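## Task

Using exactly two rods (not the green one, and never a red one), lay out a single straight end-to-end line whose total length equals the green rod's 8 cm. Lengths by colour in cm: blue 1, magenta 2, grey 3, orange 4, lime 5, purple 6, red 7, green 8, pink 9, turquoise 10. Both rods must rest flat with their ends in contact or very nearly so. No second train may exist, and every rod outside the train must sit at least one rod-width from it. The result must hold without the robot supporting it; finish by releasing and pulling the grippers away.

## Robot and tools

ROBOT AND FRAME. Two arms, left_arm and right_arm, each with a parallel two-finger gripper. All poses share one scene frame in metres: origin on the table top midway between the arms, +x out across the table, +z up, left_arm on the +y side. The names are not image sides. Orientation is a quaternion written w first (qw, qx, qy, qz). The gripper's fingers point along its own +z and close along its own y. The reported end_effector_position is the spot between the pads when shut; closed fingertips extend about 22 mm past it (9 mm when fully open), and closing pushes the tips roughly 13 mm further out, so keep that margin above the table. Printed hand positions can be a little off, especially at long reach.

THE ROW. Every motion command is built from one row of 20 numbers covering both arms, even if one is idle: left x, y, z, qw, qx, qy, qz, left gripper position, force_limit, speed, then the same ten for the right arm. x, y, z and the quaternion are an absolute target pose in the scene frame (not an offset). The three gripper numbers each lie in [-1, 1]. position: +1 fully open (85 mm), about -0.8 where pads touch, -1 closes until blocked. force_limit: per-pad squeeze, roughly 20 N at -1, 128 N at 0, 235 N at +1 on a 40 mm object. speed: pad gap rate, about 20, 85 and 150 mm/s at -1, 0, +1; faster closing adds a few newtons. To leave an arm or gripper unchanged, repeat its last pose and its last three gripper numbers exactly (a 0 is a real command). Resend the same quaternion each time to hold orientation rather than copying a drifted reported one.

TOOLS.
execute_actions(actions): a list of actions; each action is a list of up to 15 rows, one per 1/30 s control step, and if shorter its final row is repeated to fill 15 steps. An empty list just returns state and images. A target more than 0.6 m from the gripper's current spot along any of its axes gets the action refused; if the first action is malformed or fails that test, nothing runs. Each step the controller limits the commanded pose to within 70 mm and 16 degrees of the measured one, favouring position over orientation, so distant targets need several actions.
move(target, speed, blocking): target is one 20-number row as above; each gripper travels a straight line to its pose, both finishing together, in 0.5 to 10 s. speed is m/s, 0.002 to 0.5 (default 0.25); rotation rate is twice that in rad/s. Paths ignore obstacles and the other arm. Gripper numbers are applied at the start. The result adds a move: line giving the ending (done, off_target, moving, held, fault), any limits (paced = pose clipped; held = steps blocked, after which the arm may surge), and each gripper's distance from its target. With blocking=false the reply comes after 0.5 s; until its end is reported, new actions or moves are refused, so use wait or stop.
wait(seconds): 0 to 10 s of holding the last command; returns early when a running move ends.
stop(): brakes a running move; needs stopping room. Fingers keep moving.
zoom_image(camera, region): region [x0, y0, x1, y1] in pixels of that camera's last image, at most 504 by 504. Cameras: cam_head_left, cam_head_right, cam_left_wrist, cam_right_wrist, all 504x504, returned in that order; calibration (K, distortion, T_world_to_cam) is supplied and may be slightly off.
finished_scene(scene): ends the current scene, given its number; irreversible, and reports success.

READING RESULTS. The state line lists each gripper's pose. Hand target lines show what the controller is driving toward. A pose unreachable line names an arm whose command was altered by the clearance check. Step readings list positions at some steps; HELD marks steps where an arm's command was held back. object_status: 0 moving, 1 blocked while opening, 2 blocked while closing (a grip), 3 reached the requested position or pads met (a thin rod may still be held). Any new position value resets it to 0 until the fingers settle. position_measured is in counts: 3 open, ~78 = 60 mm, ~130 = 40 mm, ~180 = 20 mm, ~230 pads together. touch_left (-y finger) and touch_right (+y finger) each give 28 cells in 7 groups of 4, groups ordered from fingertip toward the arm; empty cells read near 0 with noise, and an even grip gives about 30 at 10 N, 140 at 50 N, 240 at 100 N. Grip changes to force or speed only take effect once position changes by at least 0.01; to soften a grip, open first.

CAUTIONS. Never let rods leave the table. Avoid collisions or pushing between the arms. Approach rods gently: faster moves and targets set deep past contact press harder. Joint contact torque at its load limit (48.6 N m for waist, shoulder, upper arm roll, elbow; 30.6 N m for forearm roll, wrist pitch, wrist roll) freezes that arm for 10 s. Holding loads heats motors: a MOTOR HOT warning appears from 60 °C and at 75 °C the arm sags with an OVER-TEMPERATURE FAULT. Occasional disturbances may tug a held rod or shove a loose one. The simulation runs while you compose replies, holding the last command. Before ending, open the grippers, lift clear, and confirm the train stands on its own.

Each tool is called after "Emit:" by a JSON object that holds its "fn" and its "kwargs", one argument or row to a line.

## Session

Emit:
{"fn": "execute_actions", "kwargs": {
  "actions": []
}}

Scene clock: 0.00 s.
left_arm: end_effector_position=(+0.2070, +0.0842, +0.2521) position_measured=3 object_status=3 touch_left=n/a touch_right=n/a end_effector_quat_wxyz=(+0.261, +0.833, -0.461, -0.160) | right_arm: end_effector_position=(+0.2498, -0.3671, +0.1946) position_measured=3 object_status=3 touch_left=n/a touch_right=n/a end_effector_quat_wxyz=(-0.005, +0.449, +0.888, -0.093)
Joint positions: left_arm=[ 1.005  0.301 -0.709  1.948  0.573  1.511  3.678] | right_arm=[-0.372  0.151  0.161  2.101  0.145  1.011  0.416]
Joint velocities: left_arm=[-0.001 -0.     0.    -0.001  0.    -0.    -0.001] | right_arm=[ 0.    -0.     0.001  0.    -0.001  0.     0.   ]
Motor temperatures (°C, as the motors report them): left_arm=[36 29 27 30 43 39 44] | right_arm=[31 31 29 29 34 36 42]
Hand target (left_arm): +0.207, +0.084, +0.252; +0.261, +0.833, -0.461, -0.160
Hand target (right_arm): +0.250, -0.367, +0.195; -0.005, +0.449, +0.888, -0.093

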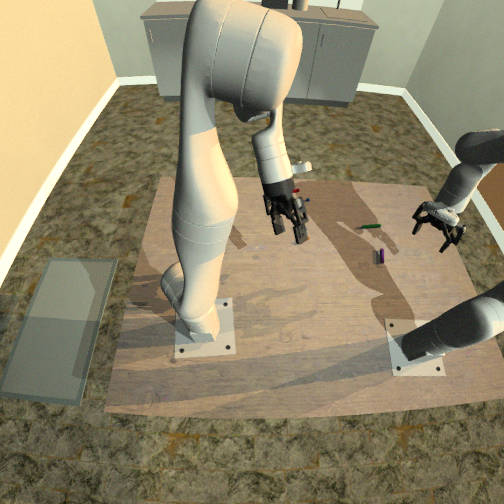

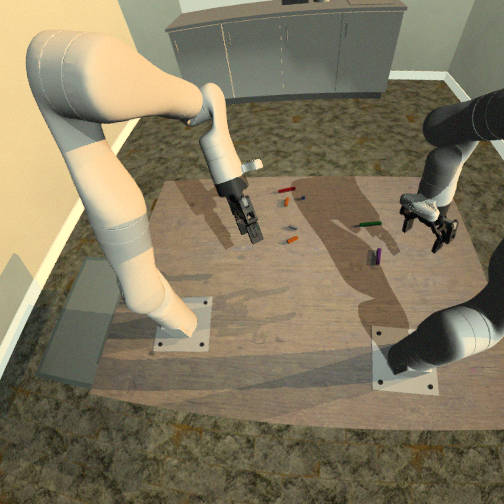

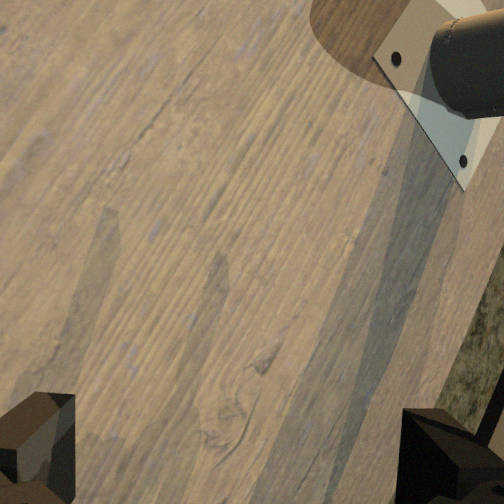

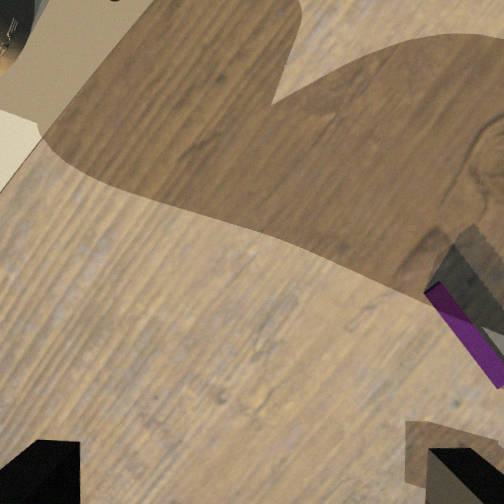

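Emit:
{"fn": "zoom_image", "kwargs": {
  "camera": "cam_head_right",
  "region": [240, 170, 400, 280]
}}

Region (240, 170, 400, 280) of cam_head_right's 504x504 image, scaled by 3.150, with more detail than that image has; it fills the top 346 rows of this view, and the rest is white.

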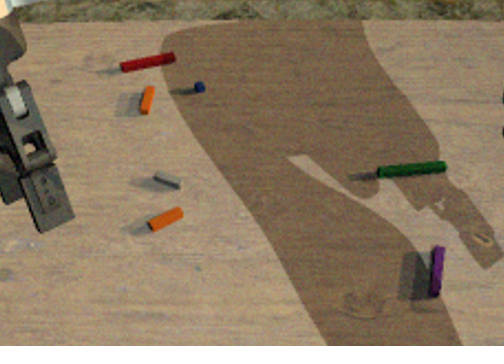

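Emit:
{"fn": "move", "kwargs": {
  "target": [0.555,-0.019,0.15,0,1,0,0,1,0,0, 0.2498,-0.3671,0.1946,-0.005,0.449,0.888,-0.093,1,0,0]
}}

Scene clock: 3.30 s.
left_arm: end_effector_position=(+0.5547, -0.0200, +0.1490) position_measured=3 object_status=3 touch_left=((5 -5 2 2) (-1 -13 13 5) (-1 -6 -2 15) (1 6 -1 3) (0 -2 -3 -5) (-2 7 7 -5) (12 5 6 5)) touch_right=((9 5 -26 8) (-10 35 -33 13) (-2 7 26 -9) (0 -8 17 -13) (-10 -15 -2 -7) (-9 0 29 -14) (22 1 -10 -1)) end_effector_quat_wxyz=(+0.001, +1.000, +0.001, +0.000) | right_arm: end_effector_position=(+0.2498, -0.3671, +0.1946) position_measured=3 object_status=3 touch_left=((8 -3 9 13) (2 16 16 -14) (-3 -23 -10 -2) (27 33 -24 -1) (4 -5 9 -10) (-4 -8 21 8) (8 -15 5 1)) touch_right=((16 2 2 -7) (0 0 -1 -11) (3 1 -10 2) (2 -3 9 -8) (-2 7 4 12) (-1 -1 -18 -6) (13 3 -5 7)) end_effector_quat_wxyz=(-0.005, +0.449, +0.889, -0.093)
Joint positions: left_arm=[ 0.993  0.972 -0.892  1.036  0.71   1.41   4.867] | right_arm=[-0.372  0.151  0.161  2.101  0.146  1.011  0.416]
Joint velocities: left_arm=[-0.004  0.009  0.001 -0.004 -0.001  0.     0.001] | right_arm=[ 0.001  0.     0.     0.    -0.001 -0.     0.   ]
Motor temperatures (°C, as the motors report them): left_arm=[36 29 27 30 43 39 44] | right_arm=[31 31 29 29 34 36 42]
Hand target (left_arm): +0.555, -0.020, +0.148; +0.000, +1.000, +0.002, +0.000
Hand target (right_arm): +0.250, -0.367, +0.195; -0.005, +0.449, +0.889, -0.093
Off the commanded pose (left_arm): 0.001 m, 0 deg.
Off the commanded pose (right_arm): 0.000 m, 0 deg.
move: done
camera_calibration (this result's frames):
cam_left_wrist: T_world_to_cam=[[0.0544584, -0.998456, 0.0109515, -0.0487332], [-0.998368, -0.0542582, 0.0178145, 0.599834], [-0.0171928, -0.0119037, -0.999781, 0.30573], [0, 0, 0, 1]] pos_world=[0.606766, -0.0124726, 0.295511]
cam_right_wrist: T_world_to_cam=[[0.760914, 0.621063, -0.187857, 0.0803209], [0.637353, -0.769684, 0.0369901, -0.390806], [-0.121617, -0.147877, -0.9815, 0.314786], [0, 0, 0, 1]] pos_world=[0.226247, -0.304132, 0.338507]

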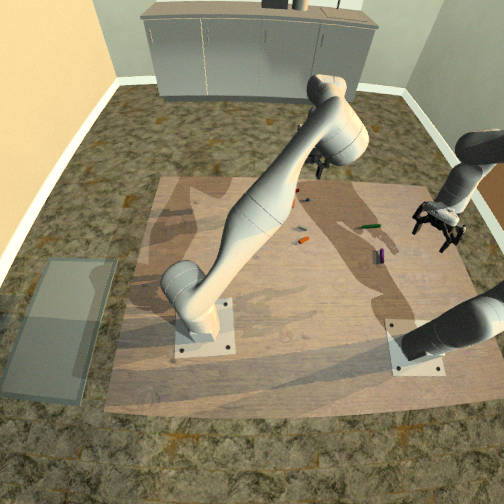

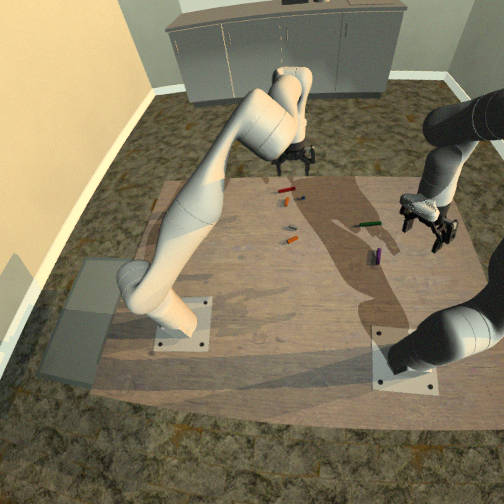

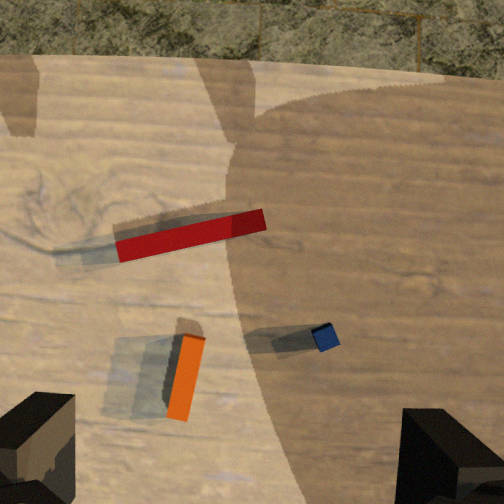

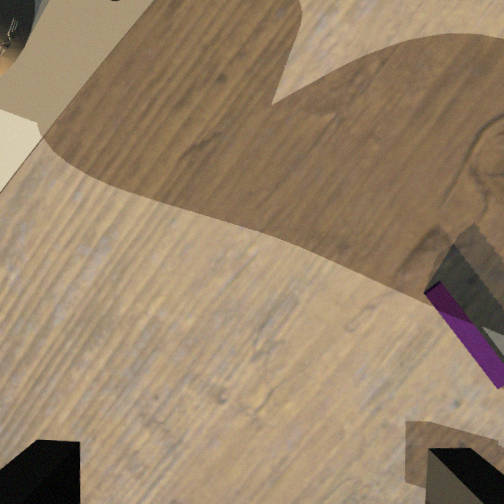

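Emit:
{"fn": "move", "kwargs": {
  "target": [0.548,0.007,0.028,0,0.995,-0.096,0,0,0,0, 0.2498,-0.3671,0.1946,-0.005,0.449,0.888,-0.093,1,0,0],
  "speed": 0.1
}}

Scene clock: 5.17 s.
left_arm: end_effector_position=(+0.5476, +0.0070, +0.0281) position_measured=128 object_status=3 touch_left=((2 5 10 -5) (-15 -8 14 2) (0 -11 -7 5) (10 4 -7 -4) (8 -2 -8 -11) (3 2 3 -11) (1 3 3 1)) touch_right=((-35 10 -24 14) (9 10 -25 12) (13 33 8 -14) (-1 5 22 -7) (30 -20 -4 20) (2 10 -12 -14) (-2 -13 -14 -10)) end_effector_quat_wxyz=(+0.000, +0.995, -0.096, -0.000) | right_arm: end_effector_position=(+0.2498, -0.3671, +0.1946) position_measured=3 object_status=3 touch_left=((-18 0 14 2) (-4 18 1 14) (2 17 2 -22) (13 -7 0 -6) (4 12 10 -30) (31 -6 13 0) (-1 8 5 -18)) touch_right=((5 -7 -3 -8) (1 6 -6 -3) (4 -4 1 11) (7 -2 10 -6) (9 -1 1 6) (2 -14 -8 0) (4 -3 -6 6)) end_effector_quat_wxyz=(-0.005, +0.449, +0.889, -0.093)
Joint positions: left_arm=[ 0.978  1.071 -0.801  1.255  0.774  1.124  4.544] | right_arm=[-0.372  0.151  0.161  2.101  0.146  1.011  0.416]
Joint velocities: left_arm=[-0.001  0.001 -0.001  0.001 -0.    -0.     0.   ] | right_arm=[-0.001 -0.001  0.002  0.     0.002 -0.001 -0.   ]
Motor temperatures (°C, as the motors report them): left_arm=[36 29 27 30 43 39 44] | right_arm=[31 31 29 29 34 36 42]
Hand target (left_arm): +0.548, +0.007, +0.028; +0.000, +0.995, -0.096, -0.000
Hand target (right_arm): +0.250, -0.367, +0.195; -0.005, +0.449, +0.889, -0.093
Off the commanded pose (left_arm): 0.000 m, 0 deg.
Off the commanded pose (right_arm): 0.000 m, 0 deg.
move: done
camera_calibration (this result's frames):
cam_left_wrist: T_world_to_cam=[[-0.140677, -0.990004, 0.010111, 0.0867679], [-0.989855, 0.140846, 0.0187019, 0.590335], [-0.019939, -0.00737755, -0.999774, 0.186591], [0, 0, 0, 1]] pos_world=[0.600272, 0.00413065, 0.174632]
cam_right_wrist: T_world_to_cam=[[0.760914, 0.621062, -0.18786, 0.0803217], [0.637352, -0.769684, 0.0369907, -0.390806], [-0.121619, -0.14788, -0.981499, 0.314786], [0, 0, 0, 1]] pos_world=[0.226247, -0.304132, 0.338507]

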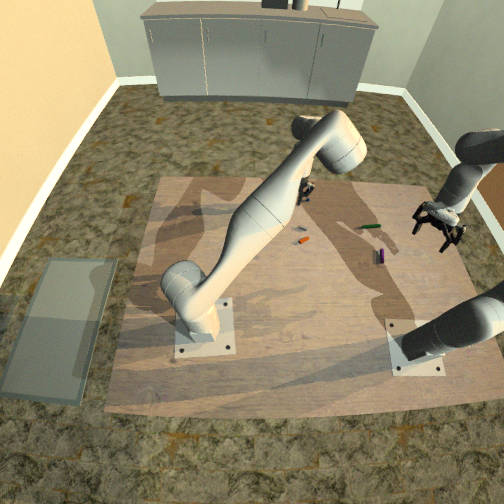

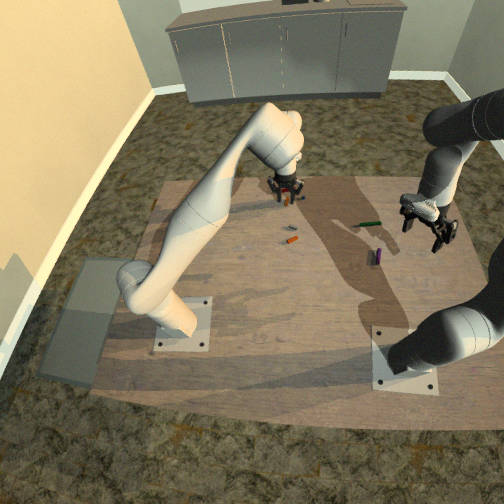

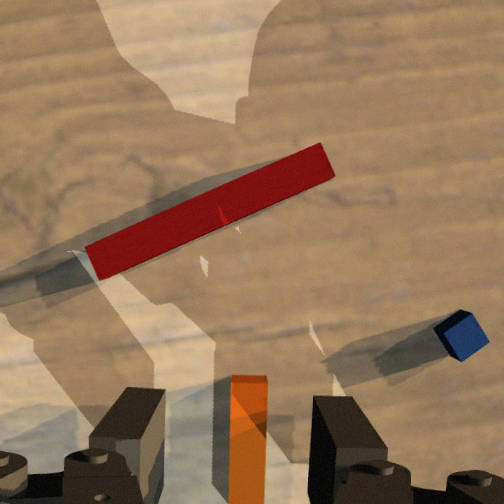

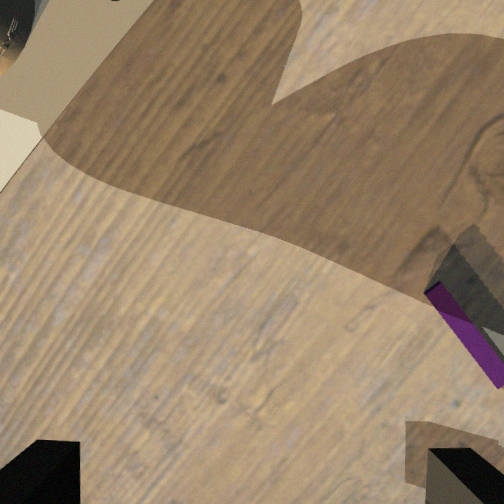

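Well aligned. Close.

Emit:
{"fn": "move", "kwargs": {
  "target": [0.548,0.007,0.028,0,0.995,-0.096,0,-1,-0.3,0, 0.2498,-0.3671,0.1946,-0.005,0.449,0.888,-0.093,1,0,0]
}}

Scene clock: 6.03 s.
left_arm: end_effector_position=(+0.5481, +0.0069, +0.0282) position_measured=211 object_status=2 touch_left=((496 539 482 383) (109 125 105 81) (-3 -7 2 2) (6 -4 -7 3) (12 -5 2 -12) (-9 3 -4 -5) (-4 -5 14 11)) touch_right=((508 528 570 463) (94 115 94 115) (3 -13 7 32) (-12 -14 -19 23) (19 -1 23 -14) (-16 10 12 11) (-4 12 -12 29)) end_effector_quat_wxyz=(+0.000, +0.995, -0.096, +0.000) | right_arm: end_effector_position=(+0.2498, -0.3671, +0.1946) position_measured=3 object_status=3 touch_left=((-12 18 9 12) (9 13 35 11) (5 19 16 10) (8 3 -3 -7) (22 16 21 -11) (13 -14 -14 -1) (6 8 -3 4)) touch_right=((8 -7 3 -4) (2 6 3 1) (-7 -14 10 0) (3 -3 8 -3) (0 -1 1 3) (13 -2 -11 -2) (-4 2 -7 1)) end_effector_quat_wxyz=(-0.005, +0.449, +0.889, -0.093)
Joint positions: left_arm=[ 0.978  1.071 -0.801  1.254  0.774  1.125  4.544] | right_arm=[-0.372  0.151  0.161  2.101  0.146  1.011  0.416]
Joint velocities: left_arm=[ 0.     0.     0.001  0.    -0.     0.     0.001] | right_arm=[ 0.    -0.    -0.    -0.     0.001  0.001 -0.   ]
Motor temperatures (°C, as the motors report them): left_arm=[36 29 27 30 43 39 44] | right_arm=[31 31 29 29 34 36 42]
Hand target (left_arm): +0.548, +0.007, +0.028; -0.000, +0.995, -0.096, +0.000
Hand target (right_arm): +0.250, -0.367, +0.195; -0.005, +0.449, +0.889, -0.093
Off the commanded pose (left_arm): 0.000 m, 0 deg.
Off the commanded pose (right_arm): 0.000 m, 0 deg.
move: done
camera_calibration (this result's frames):
cam_left_wrist: T_world_to_cam=[[-0.140382, -0.990048, 0.00988504, 0.0866079], [-0.989904, 0.140545, 0.0183507, 0.590867], [-0.0195574, -0.00720913, -0.999783, 0.186446], [0, 0, 0, 1]] pos_world=[0.600707, 0.0040468, 0.174707]
cam_right_wrist: T_world_to_cam=[[0.760915, 0.621062, -0.18786, 0.0803216], [0.637352, -0.769684, 0.0369906, -0.390806], [-0.121619, -0.14788, -0.981499, 0.314786], [0, 0, 0, 1]] pos_world=[0.226247, -0.304132, 0.338507]

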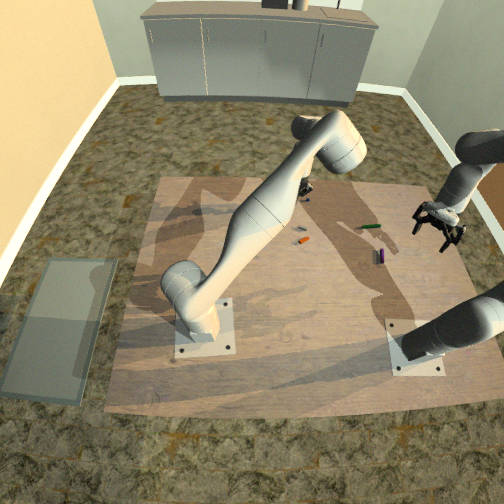

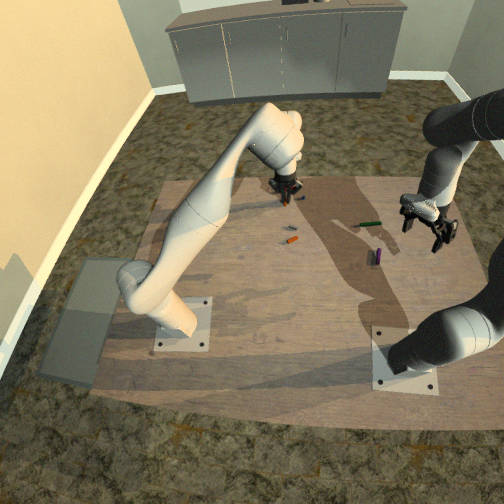

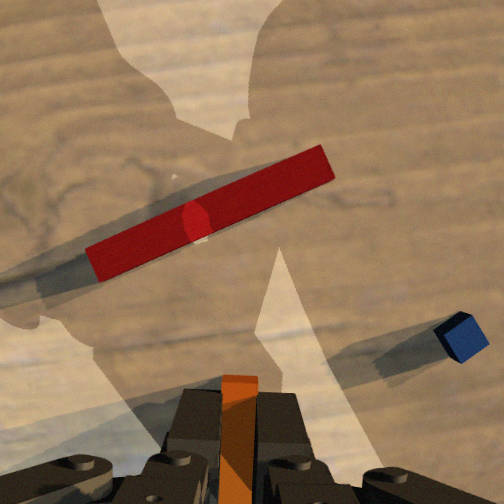

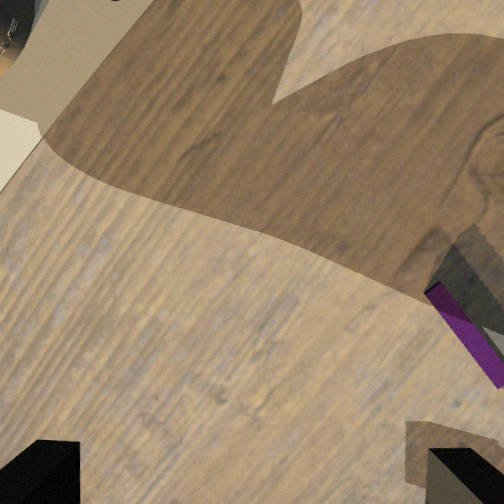

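Emit:
{"fn": "move", "kwargs": {
  "target": [0.354,0.021,0.10,0,0.862,-0.508,0,-1,-0.3,0, 0.2498,-0.3671,0.1946,-0.005,0.449,0.888,-0.093,1,0,0],
  "speed": 0.2
}}

Scene clock: 8.80 s.
left_arm: end_effector_position=(+0.3542, +0.0222, +0.1001) position_measured=211 object_status=2 touch_left=((492 534 490 371) (95 121 112 96) (-1 -15 -7 12) (-7 5 9 5) (14 -4 3 -7) (-3 3 10 -12) (4 -2 3 4)) touch_right=((482 507 604 468) (117 102 117 129) (-7 26 0 -40) (1 12 6 -28) (-9 15 -7 -11) (17 -5 12 3) (13 -10 -3 -16)) end_effector_quat_wxyz=(-0.001, +0.861, -0.508, -0.000) | right_arm: end_effector_position=(+0.2498, -0.3671, +0.1946) position_measured=3 object_status=3 touch_left=((-1 -21 5 13) (-17 18 1 10) (17 -10 -16 -11) (-6 -7 2 5) (-7 25 7 -10) (2 11 18 11) (2 -16 16 6)) touch_right=((2 7 5 -7) (3 7 -3 -2) (-1 -12 7 18) (9 -3 5 0) (-4 -11 10 10) (9 -12 -7 2) (-6 1 -12 -1)) end_effector_quat_wxyz=(-0.005, +0.449, +0.889, -0.093)
Joint positions: left_arm=[ 1.286  0.639 -0.727  1.844  0.542  0.869  3.846] | right_arm=[-0.372  0.151  0.161  2.101  0.146  1.011  0.416]
Joint velocities: left_arm=[ 0.006 -0.008  0.001  0.001 -0.001 -0.     0.   ] | right_arm=[-0.     0.001  0.001 -0.     0.    -0.     0.   ]
Motor temperatures (°C, as the motors report them): left_arm=[36 29 27 30 43 39 44] | right_arm=[31 31 29 29 34 36 42]
Hand target (left_arm): +0.354, +0.022, +0.100; -0.001, +0.861, -0.508, -0.000
Hand target (right_arm): +0.250, -0.367, +0.195; -0.005, +0.449, +0.889, -0.093
Off the commanded pose (left_arm): 0.001 m, 0 deg.
Off the commanded pose (right_arm): 0.000 m, 0 deg.
move: done
camera_calibration (this result's frames):
cam_left_wrist: T_world_to_cam=[[-0.849044, -0.52826, 0.00810541, 0.314726], [-0.528027, 0.848982, 0.0204062, 0.215993], [-0.0176611, 0.0130459, -0.999759, 0.253548], [0, 0, 0, 1]] pos_world=[0.385744, -0.0204248, 0.246528]
cam_right_wrist: T_world_to_cam=[[0.760914, 0.621062, -0.18786, 0.0803217], [0.637352, -0.769684, 0.0369905, -0.390806], [-0.121619, -0.14788, -0.981499, 0.314786], [0, 0, 0, 1]] pos_world=[0.226247, -0.304132, 0.338507]

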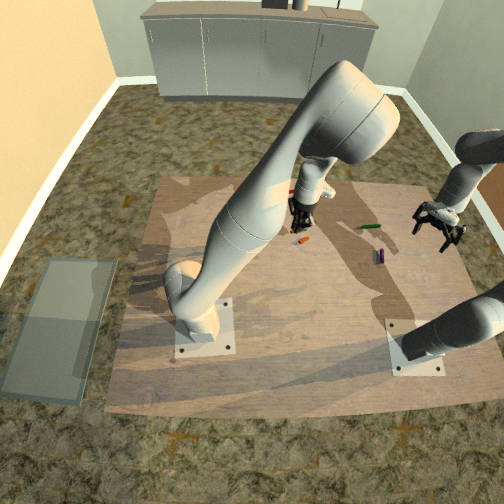

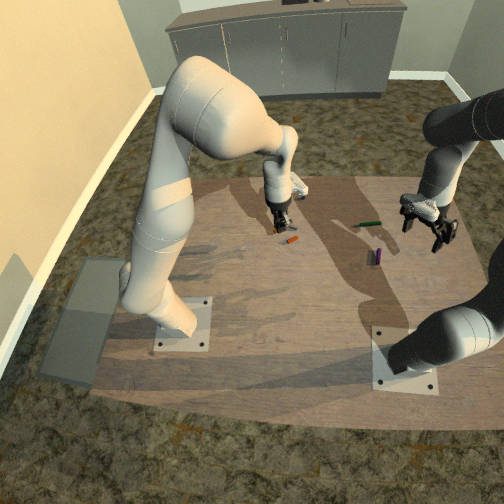

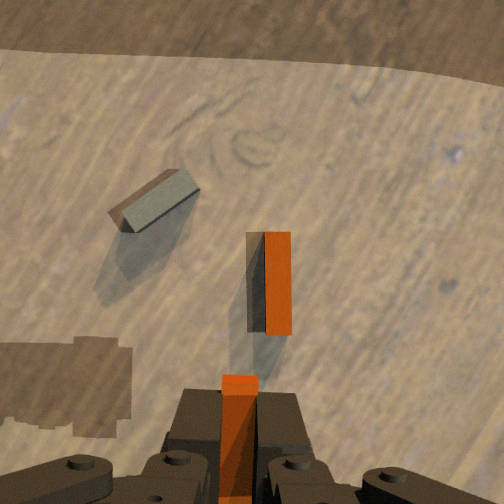

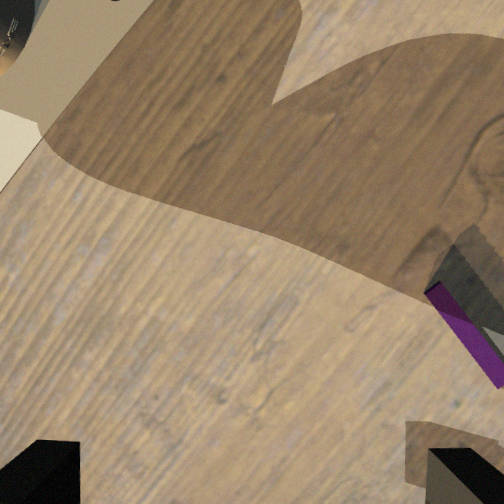

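Emit:
{"fn": "move", "kwargs": {
  "target": [0.3407,0.0185,0.034,0,0.862,-0.508,0,-1,-0.3,0, 0.2498,-0.3671,0.1946,-0.005,0.449,0.888,-0.093,1,0,0],
  "speed": 0.08
}}

Scene clock: 10.13 s.
left_arm: end_effector_position=(+0.3404, +0.0184, +0.0343) position_measured=211 object_status=2 touch_left=((497 546 485 372) (97 130 115 90) (0 -11 -17 4) (1 -3 0 -3) (4 -3 -3 -7) (0 9 9 -3) (10 2 11 5)) touch_right=((498 537 568 469) (60 105 112 134) (12 19 -34 12) (8 1 22 -1) (-26 13 9 11) (-9 8 11 20) (17 3 14 29)) end_effector_quat_wxyz=(+0.000, +0.861, -0.508, +0.000) | right_arm: end_effector_position=(+0.2498, -0.3671, +0.1946) position_measured=3 object_status=3 touch_left=((7 3 -1 6) (-4 -6 -4 4) (24 -2 16 -2) (-10 15 -1 -14) (15 4 5 -27) (0 -29 -14 7) (-4 4 -34 4)) touch_right=((7 2 -2 -1) (14 15 -1 -2) (-5 -1 -6 17) (9 -5 1 6) (0 14 10 5) (6 0 -7 -17) (10 2 -20 4)) end_effector_quat_wxyz=(-0.005, +0.449, +0.889, -0.093)
Joint positions: left_arm=[ 1.248  0.741 -0.629  1.924  0.669  0.696  3.762] | right_arm=[-0.372  0.151  0.161  2.101  0.146  1.011  0.416]
Joint velocities: left_arm=[-0.003  0.004 -0.002  0.     0.    -0.001 -0.001] | right_arm=[ 0.001  0.     0.    -0.001  0.     0.001  0.   ]
Motor temperatures (°C, as the motors report them): left_arm=[36 29 27 30 43 39 44] | right_arm=[31 31 29 29 34 36 42]
Hand target (left_arm): +0.341, +0.019, +0.034; +0.000, +0.862, -0.508, +0.000
Hand target (right_arm): +0.250, -0.367, +0.195; -0.005, +0.449, +0.889, -0.093
Off the commanded pose (left_arm): 0.000 m, 0 deg.
Off the commanded pose (right_arm): 0.000 m, 0 deg.
move: done
camera_calibration (this result's frames):
cam_left_wrist: T_world_to_cam=[[-0.848882, -0.528486, 0.0100971, 0.301452], [-0.528272, 0.848883, 0.018032, 0.213397], [-0.0181009, 0.00997302, -0.999786, 0.187739], [0, 0, 0, 1]] pos_world=[0.372027, -0.0237083, 0.180808]
cam_right_wrist: T_world_to_cam=[[0.760914, 0.621062, -0.18786, 0.0803216], [0.637352, -0.769684, 0.0369907, -0.390806], [-0.121619, -0.14788, -0.981499, 0.314786], [0, 0, 0, 1]] pos_world=[0.226247, -0.304132, 0.338507]

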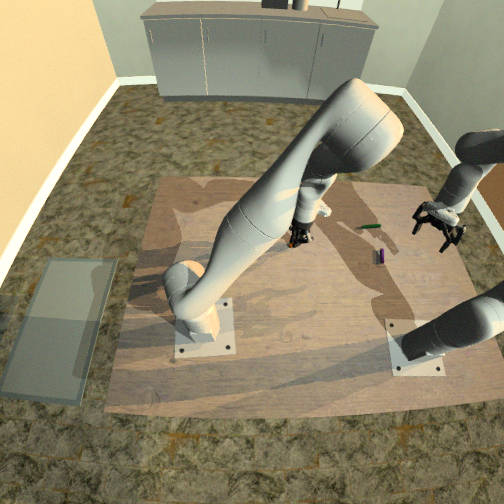

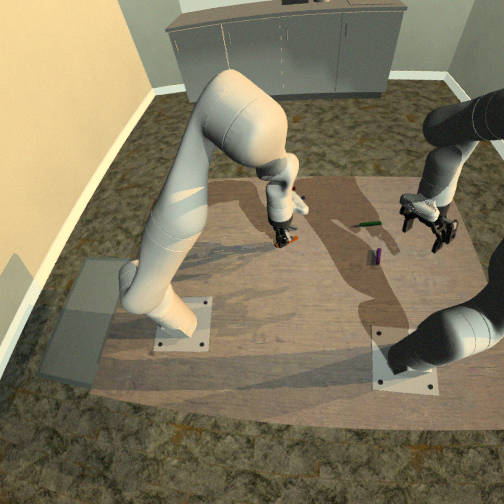

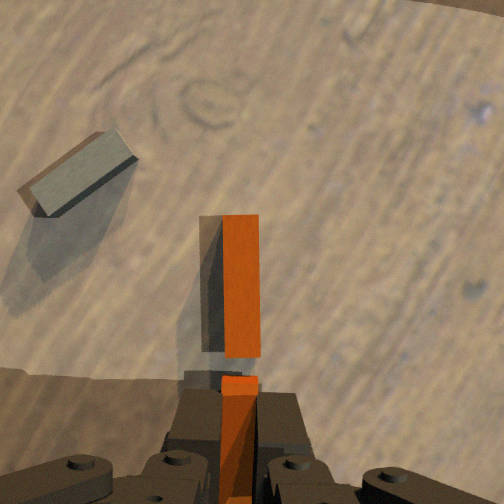

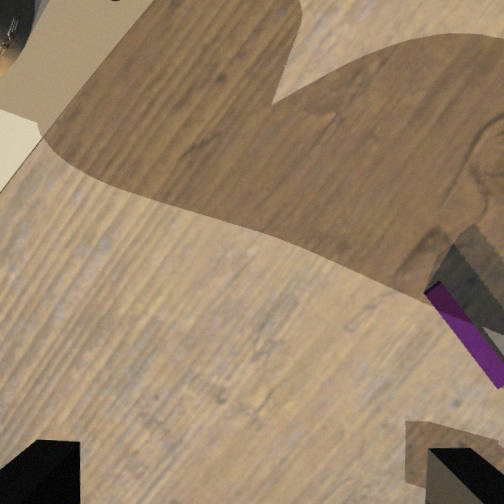

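Emit:
{"fn": "move", "kwargs": {
  "target": [0.3430,0.0147,0.028,0,0.862,-0.508,0,-1,-0.3,0, 0.2498,-0.3671,0.1946,-0.005,0.449,0.888,-0.093,1,0,0],
  "speed": 0.03
}}

Emit:
{"fn": "move", "kwargs": {
  "target": [0.3430,0.0147,0.028,0,0.862,-0.508,0,0,0,0, 0.2498,-0.3671,0.1946,-0.005,0.449,0.888,-0.093,1,0,0]
}}

Emit:
{"fn": "move", "kwargs": {
  "target": [0.3430,0.0147,0.15,0,0.862,-0.508,0,0,0,0, 0.2498,-0.3671,0.1946,-0.005,0.449,0.888,-0.093,1,0,0]
}}

Scene clock: 11.03 s.
left_arm: end_effector_position=(+0.3430, +0.0146, +0.0281) position_measured=211 object_status=2 touch_left=((500 544 475 366) (98 129 113 99) (2 -10 -2 13) (6 0 4 -3) (10 -5 -8 -4) (-9 -3 12 4) (1 16 9 12)) touch_right=((518 536 587 448) (103 129 117 119) (-5 12 -17 8) (6 -27 5 1) (-18 -18 15 9) (13 1 -8 -8) (-1 -18 4 24)) end_effector_quat_wxyz=(+0.000, +0.862, -0.508, +0.000) | right_arm: end_effector_position=(+0.2498, -0.3671, +0.1946) position_measured=3 object_status=3 touch_left=((18 -34 -18 11) (9 -4 2 -16) (16 1 2 -14) (-4 18 12 6) (-2 -4 11 -19) (30 -7 0 -1) (31 -7 -30 13)) touch_right=((8 9 0 -1) (4 4 -3 5) (-2 -3 -4 7) (-2 -12 8 -4) (5 -8 -2 6) (7 -7 3 0) (3 2 -21 1)) end_effector_quat_wxyz=(-0.005, +0.449, +0.889, -0.093)
Joint positions: left_arm=[ 1.243  0.759 -0.62   1.911  0.678  0.691  3.761] | right_arm=[-0.372  0.151  0.161  2.101  0.146  1.011  0.416]
Joint velocities: left_arm=[-0.     0.    -0.001 -0.001  0.     0.     0.   ] | right_arm=[-0.     0.001  0.001 -0.     0.    -0.     0.   ]
Motor temperatures (°C, as the motors report them): left_arm=[36 29 27 30 43 39 44] | right_arm=[31 31 29 29 34 36 42]
Hand target (left_arm): +0.343, +0.015, +0.028; +0.000, +0.862, -0.508, -0.000
Hand target (right_arm): +0.250, -0.367, +0.195; -0.005, +0.449, +0.889, -0.093
Off the commanded pose (left_arm): 0.000 m, 0 deg.
Off the commanded pose (right_arm): 0.000 m, 0 deg.
move: done
camera_calibration (this result's frames):
cam_left_wrist: T_world_to_cam=[[-0.848705, -0.528776, 0.00981796, 0.301594], [-0.528561, 0.848699, 0.0182895, 0.218205], [-0.0180035, 0.010333, -0.999785, 0.181645], [0, 0, 0, 1]] pos_world=[0.374569, -0.0275915, 0.174654]
cam_right_wrist: T_world_to_cam=[[0.760915, 0.621062, -0.18786, 0.0803217], [0.637352, -0.769684, 0.0369906, -0.390806], [-0.121619, -0.14788, -0.981499, 0.314786], [0, 0, 0, 1]] pos_world=[0.226247, -0.304132, 0.338507]

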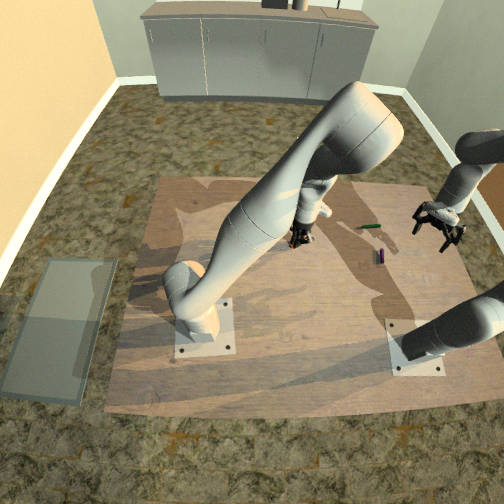

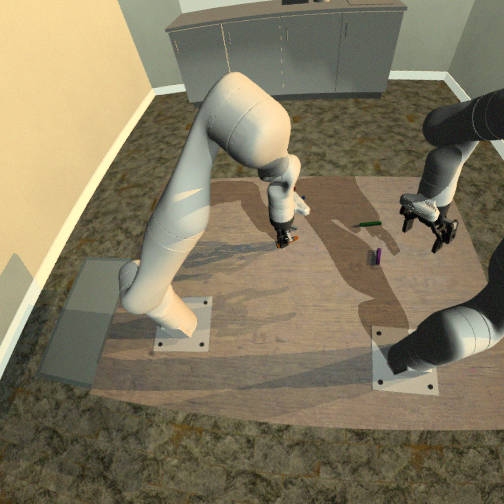

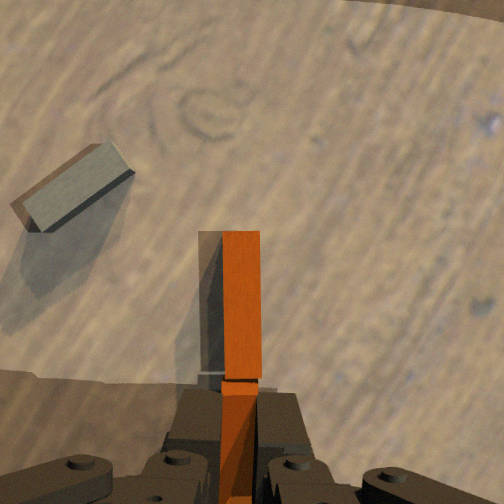

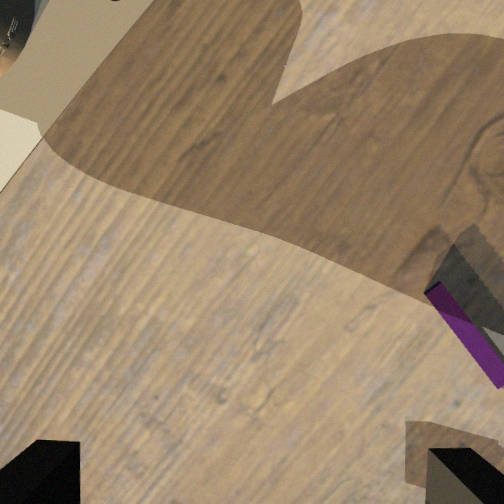

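Scene clock: 11.77 s.
left_arm: end_effector_position=(+0.3430, +0.0147, +0.0280) position_measured=129 object_status=0 touch_left=((5 5 6 -9) (10 -3 12 0) (-3 -5 -9 3) (-2 -12 5 -4) (7 2 1 -14) (-7 -7 7 -3) (-2 6 10 -4)) touch_right=((-10 -4 20 0) (22 -7 -35 -4) (23 7 21 -12) (-16 -2 1 -3) (30 -14 7 -13) (-2 4 11 11) (1 -22 -22 5)) end_effector_quat_wxyz=(+0.000, +0.862, -0.508, +0.000) | right_arm: end_effector_position=(+0.2498, -0.3671, +0.1946) position_measured=3 object_status=3 touch_left=((-1 -2 -8 8) (-1 -5 4 7) (12 0 -18 14) (13 -32 0 -14) (1 -10 -7 13) (-7 10 42 -15) (11 -15 20 1)) touch_right=((2 -3 -6 -12) (-3 2 -6 -6) (3 -14 -1 4) (6 -1 8 2) (6 -11 4 11) (1 3 -7 -3) (8 0 -4 9)) end_effector_quat_wxyz=(-0.005, +0.449, +0.889, -0.093)
Joint positions: left_arm=[ 1.243  0.76  -0.62   1.911  0.678  0.691  3.761] | right_arm=[-0.372  0.151  0.161  2.101  0.146  1.011  0.416]
Joint velocities: left_arm=[-0.001  0.    -0.001 -0.     0.     0.     0.   ] | right_arm=[-0.001 -0.001 -0.     0.001 -0.     0.002  0.   ]
Motor temperatures (°C, as the motors report them): left_arm=[36 29 27 30 43 39 44] | right_arm=[31 31 29 29 34 36 42]
Hand target (left_arm): +0.343, +0.015, +0.028; +0.000, +0.862, -0.508, +0.000
Hand target (right_arm): +0.250, -0.367, +0.195; -0.005, +0.449, +0.889, -0.093
Off the commanded pose (left_arm): 0.000 m, 0 deg.
Off the commanded pose (right_arm): 0.000 m, 0 deg.
move: done
camera_calibration (this result's frames):
cam_left_wrist: T_world_to_cam=[[-0.848665, -0.52884, 0.00973224, 0.301659], [-0.52862, 0.848654, 0.018618, 0.218137], [-0.0181052, 0.0106558, -0.999779, 0.181544], [0, 0, 0, 1]] pos_world=[0.374606, -0.0275274, 0.174507]
cam_right_wrist: T_world_to_cam=[[0.760914, 0.621062, -0.18786, 0.0803218], [0.637352, -0.769684, 0.0369905, -0.390806], [-0.12162, -0.14788, -0.981499, 0.314786], [0, 0, 0, 1]] pos_world=[0.226247, -0.304132, 0.338507]

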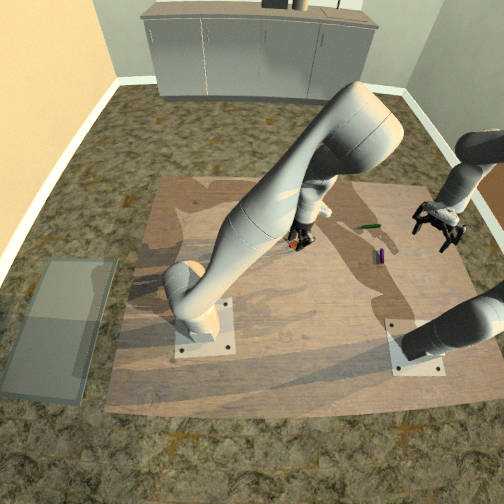

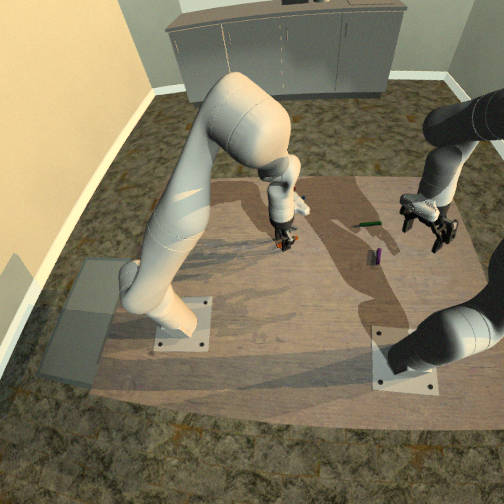

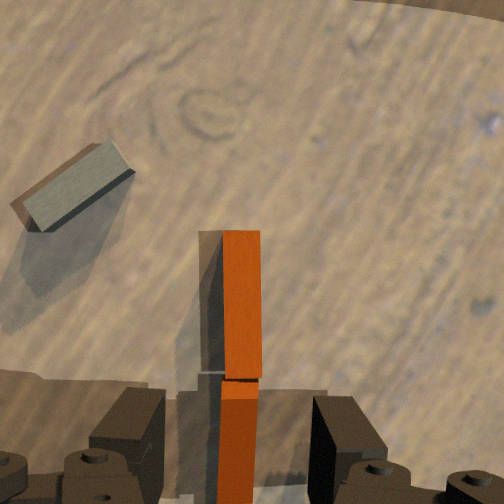

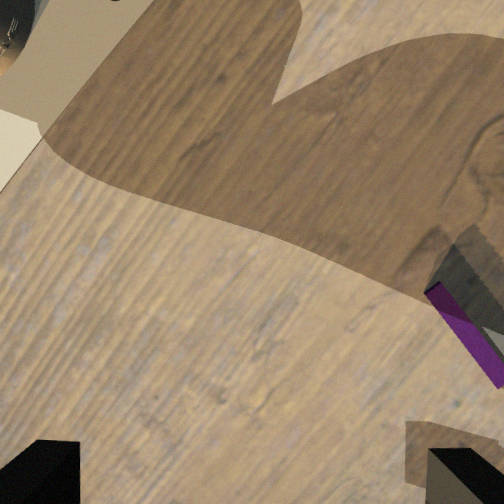

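Scene clock: 12.73 s.
left_arm: end_effector_position=(+0.3435, +0.0147, +0.1497) position_measured=129 object_status=3 touch_left=((-1 7 -6 -7) (0 3 17 10) (-2 -10 -15 12) (8 1 -14 -1) (4 -8 -3 -11) (-3 6 2 -6) (-1 12 11 8)) touch_right=((-23 -1 -2 -7) (-1 9 1 8) (6 -8 -19 10) (-5 16 -13 -10) (-5 -10 14 28) (-9 12 -12 1) (3 -5 -12 -18)) end_effector_quat_wxyz=(-0.001, +0.862, -0.508, -0.000) | right_arm: end_effector_position=(+0.2498, -0.3671, +0.1946) position_measured=3 object_status=3 touch_left=((-5 0 -7 2) (-5 -18 -15 22) (-2 17 -27 -25) (17 18 -8 -8) (-1 10 -7 5) (-31 -9 -4 -7) (2 9 -15 -14)) touch_right=((7 -4 1 9) (0 2 -2 5) (2 -5 8 3) (-1 -4 8 10) (6 2 8 -9) (8 -3 -10 -4) (10 17 -7 5)) end_effector_quat_wxyz=(-0.005, +0.449, +0.889, -0.093)
Joint positions: left_arm=[ 1.354  0.553 -0.774  1.792  0.455  0.985  3.948] | right_arm=[-0.372  0.151  0.161  2.101  0.146  1.011  0.416]
Joint velocities: left_arm=[ 0.001 -0.003  0.001  0.    -0.001 -0.     0.   ] | right_arm=[ 0.002  0.001  0.    -0.     0.001 -0.     0.   ]
Motor temperatures (°C, as the motors report them): left_arm=[36 29 27 30 43 39 44] | right_arm=[31 31 29 29 34 36 42]
Hand target (left_arm): +0.343, +0.015, +0.150; -0.000, +0.862, -0.508, +0.000
Hand target (right_arm): +0.250, -0.367, +0.195; -0.005, +0.449, +0.889, -0.093
Off the commanded pose (left_arm): 0.001 m, 0 deg.
Off the commanded pose (right_arm): 0.000 m, 0 deg.
move: done
camera_calibration (this result's frames):
cam_left_wrist: T_world_to_cam=[[-0.848536, -0.529065, 0.0087991, 0.300984], [-0.528841, 0.8485, 0.0193819, 0.216045], [-0.0177203, 0.0117929, -0.999773, 0.30309], [0, 0, 0, 1]] pos_world=[0.37502, -0.0276482, 0.296186]
cam_right_wrist: T_world_to_cam=[[0.760915, 0.621062, -0.18786, 0.0803217], [0.637352, -0.769684, 0.0369905, -0.390806], [-0.12162, -0.14788, -0.981499, 0.314786], [0, 0, 0, 1]] pos_world=[0.226247, -0.304132, 0.338507]

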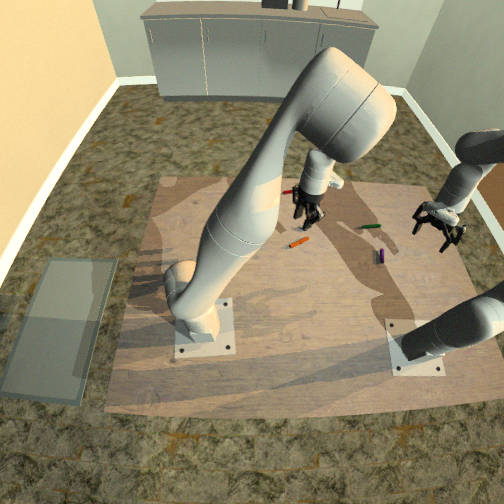

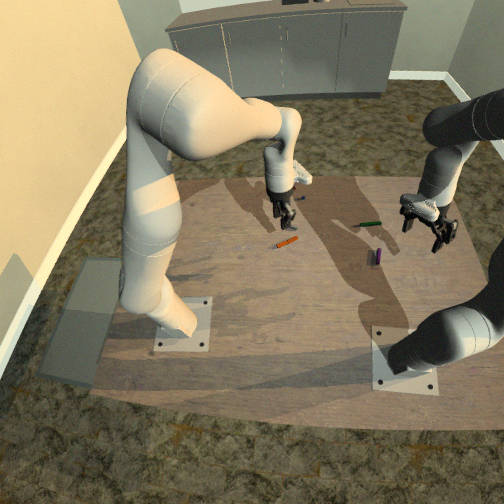

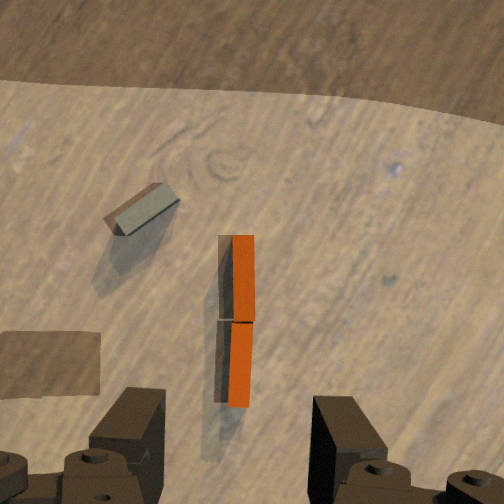

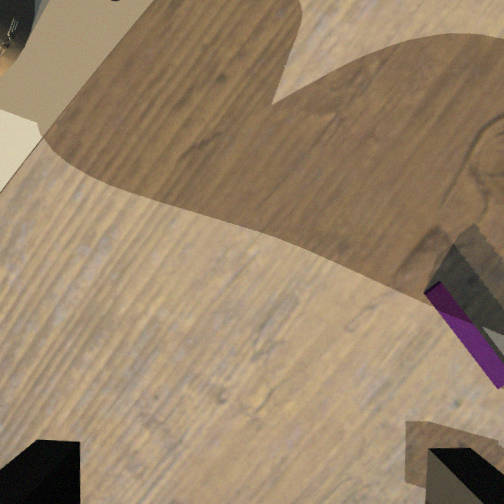

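Slight kink but good.

Emit:
{"fn": "finished_scene", "kwargs": {
  "scene": 1
}}

The scene is finished: the task was done.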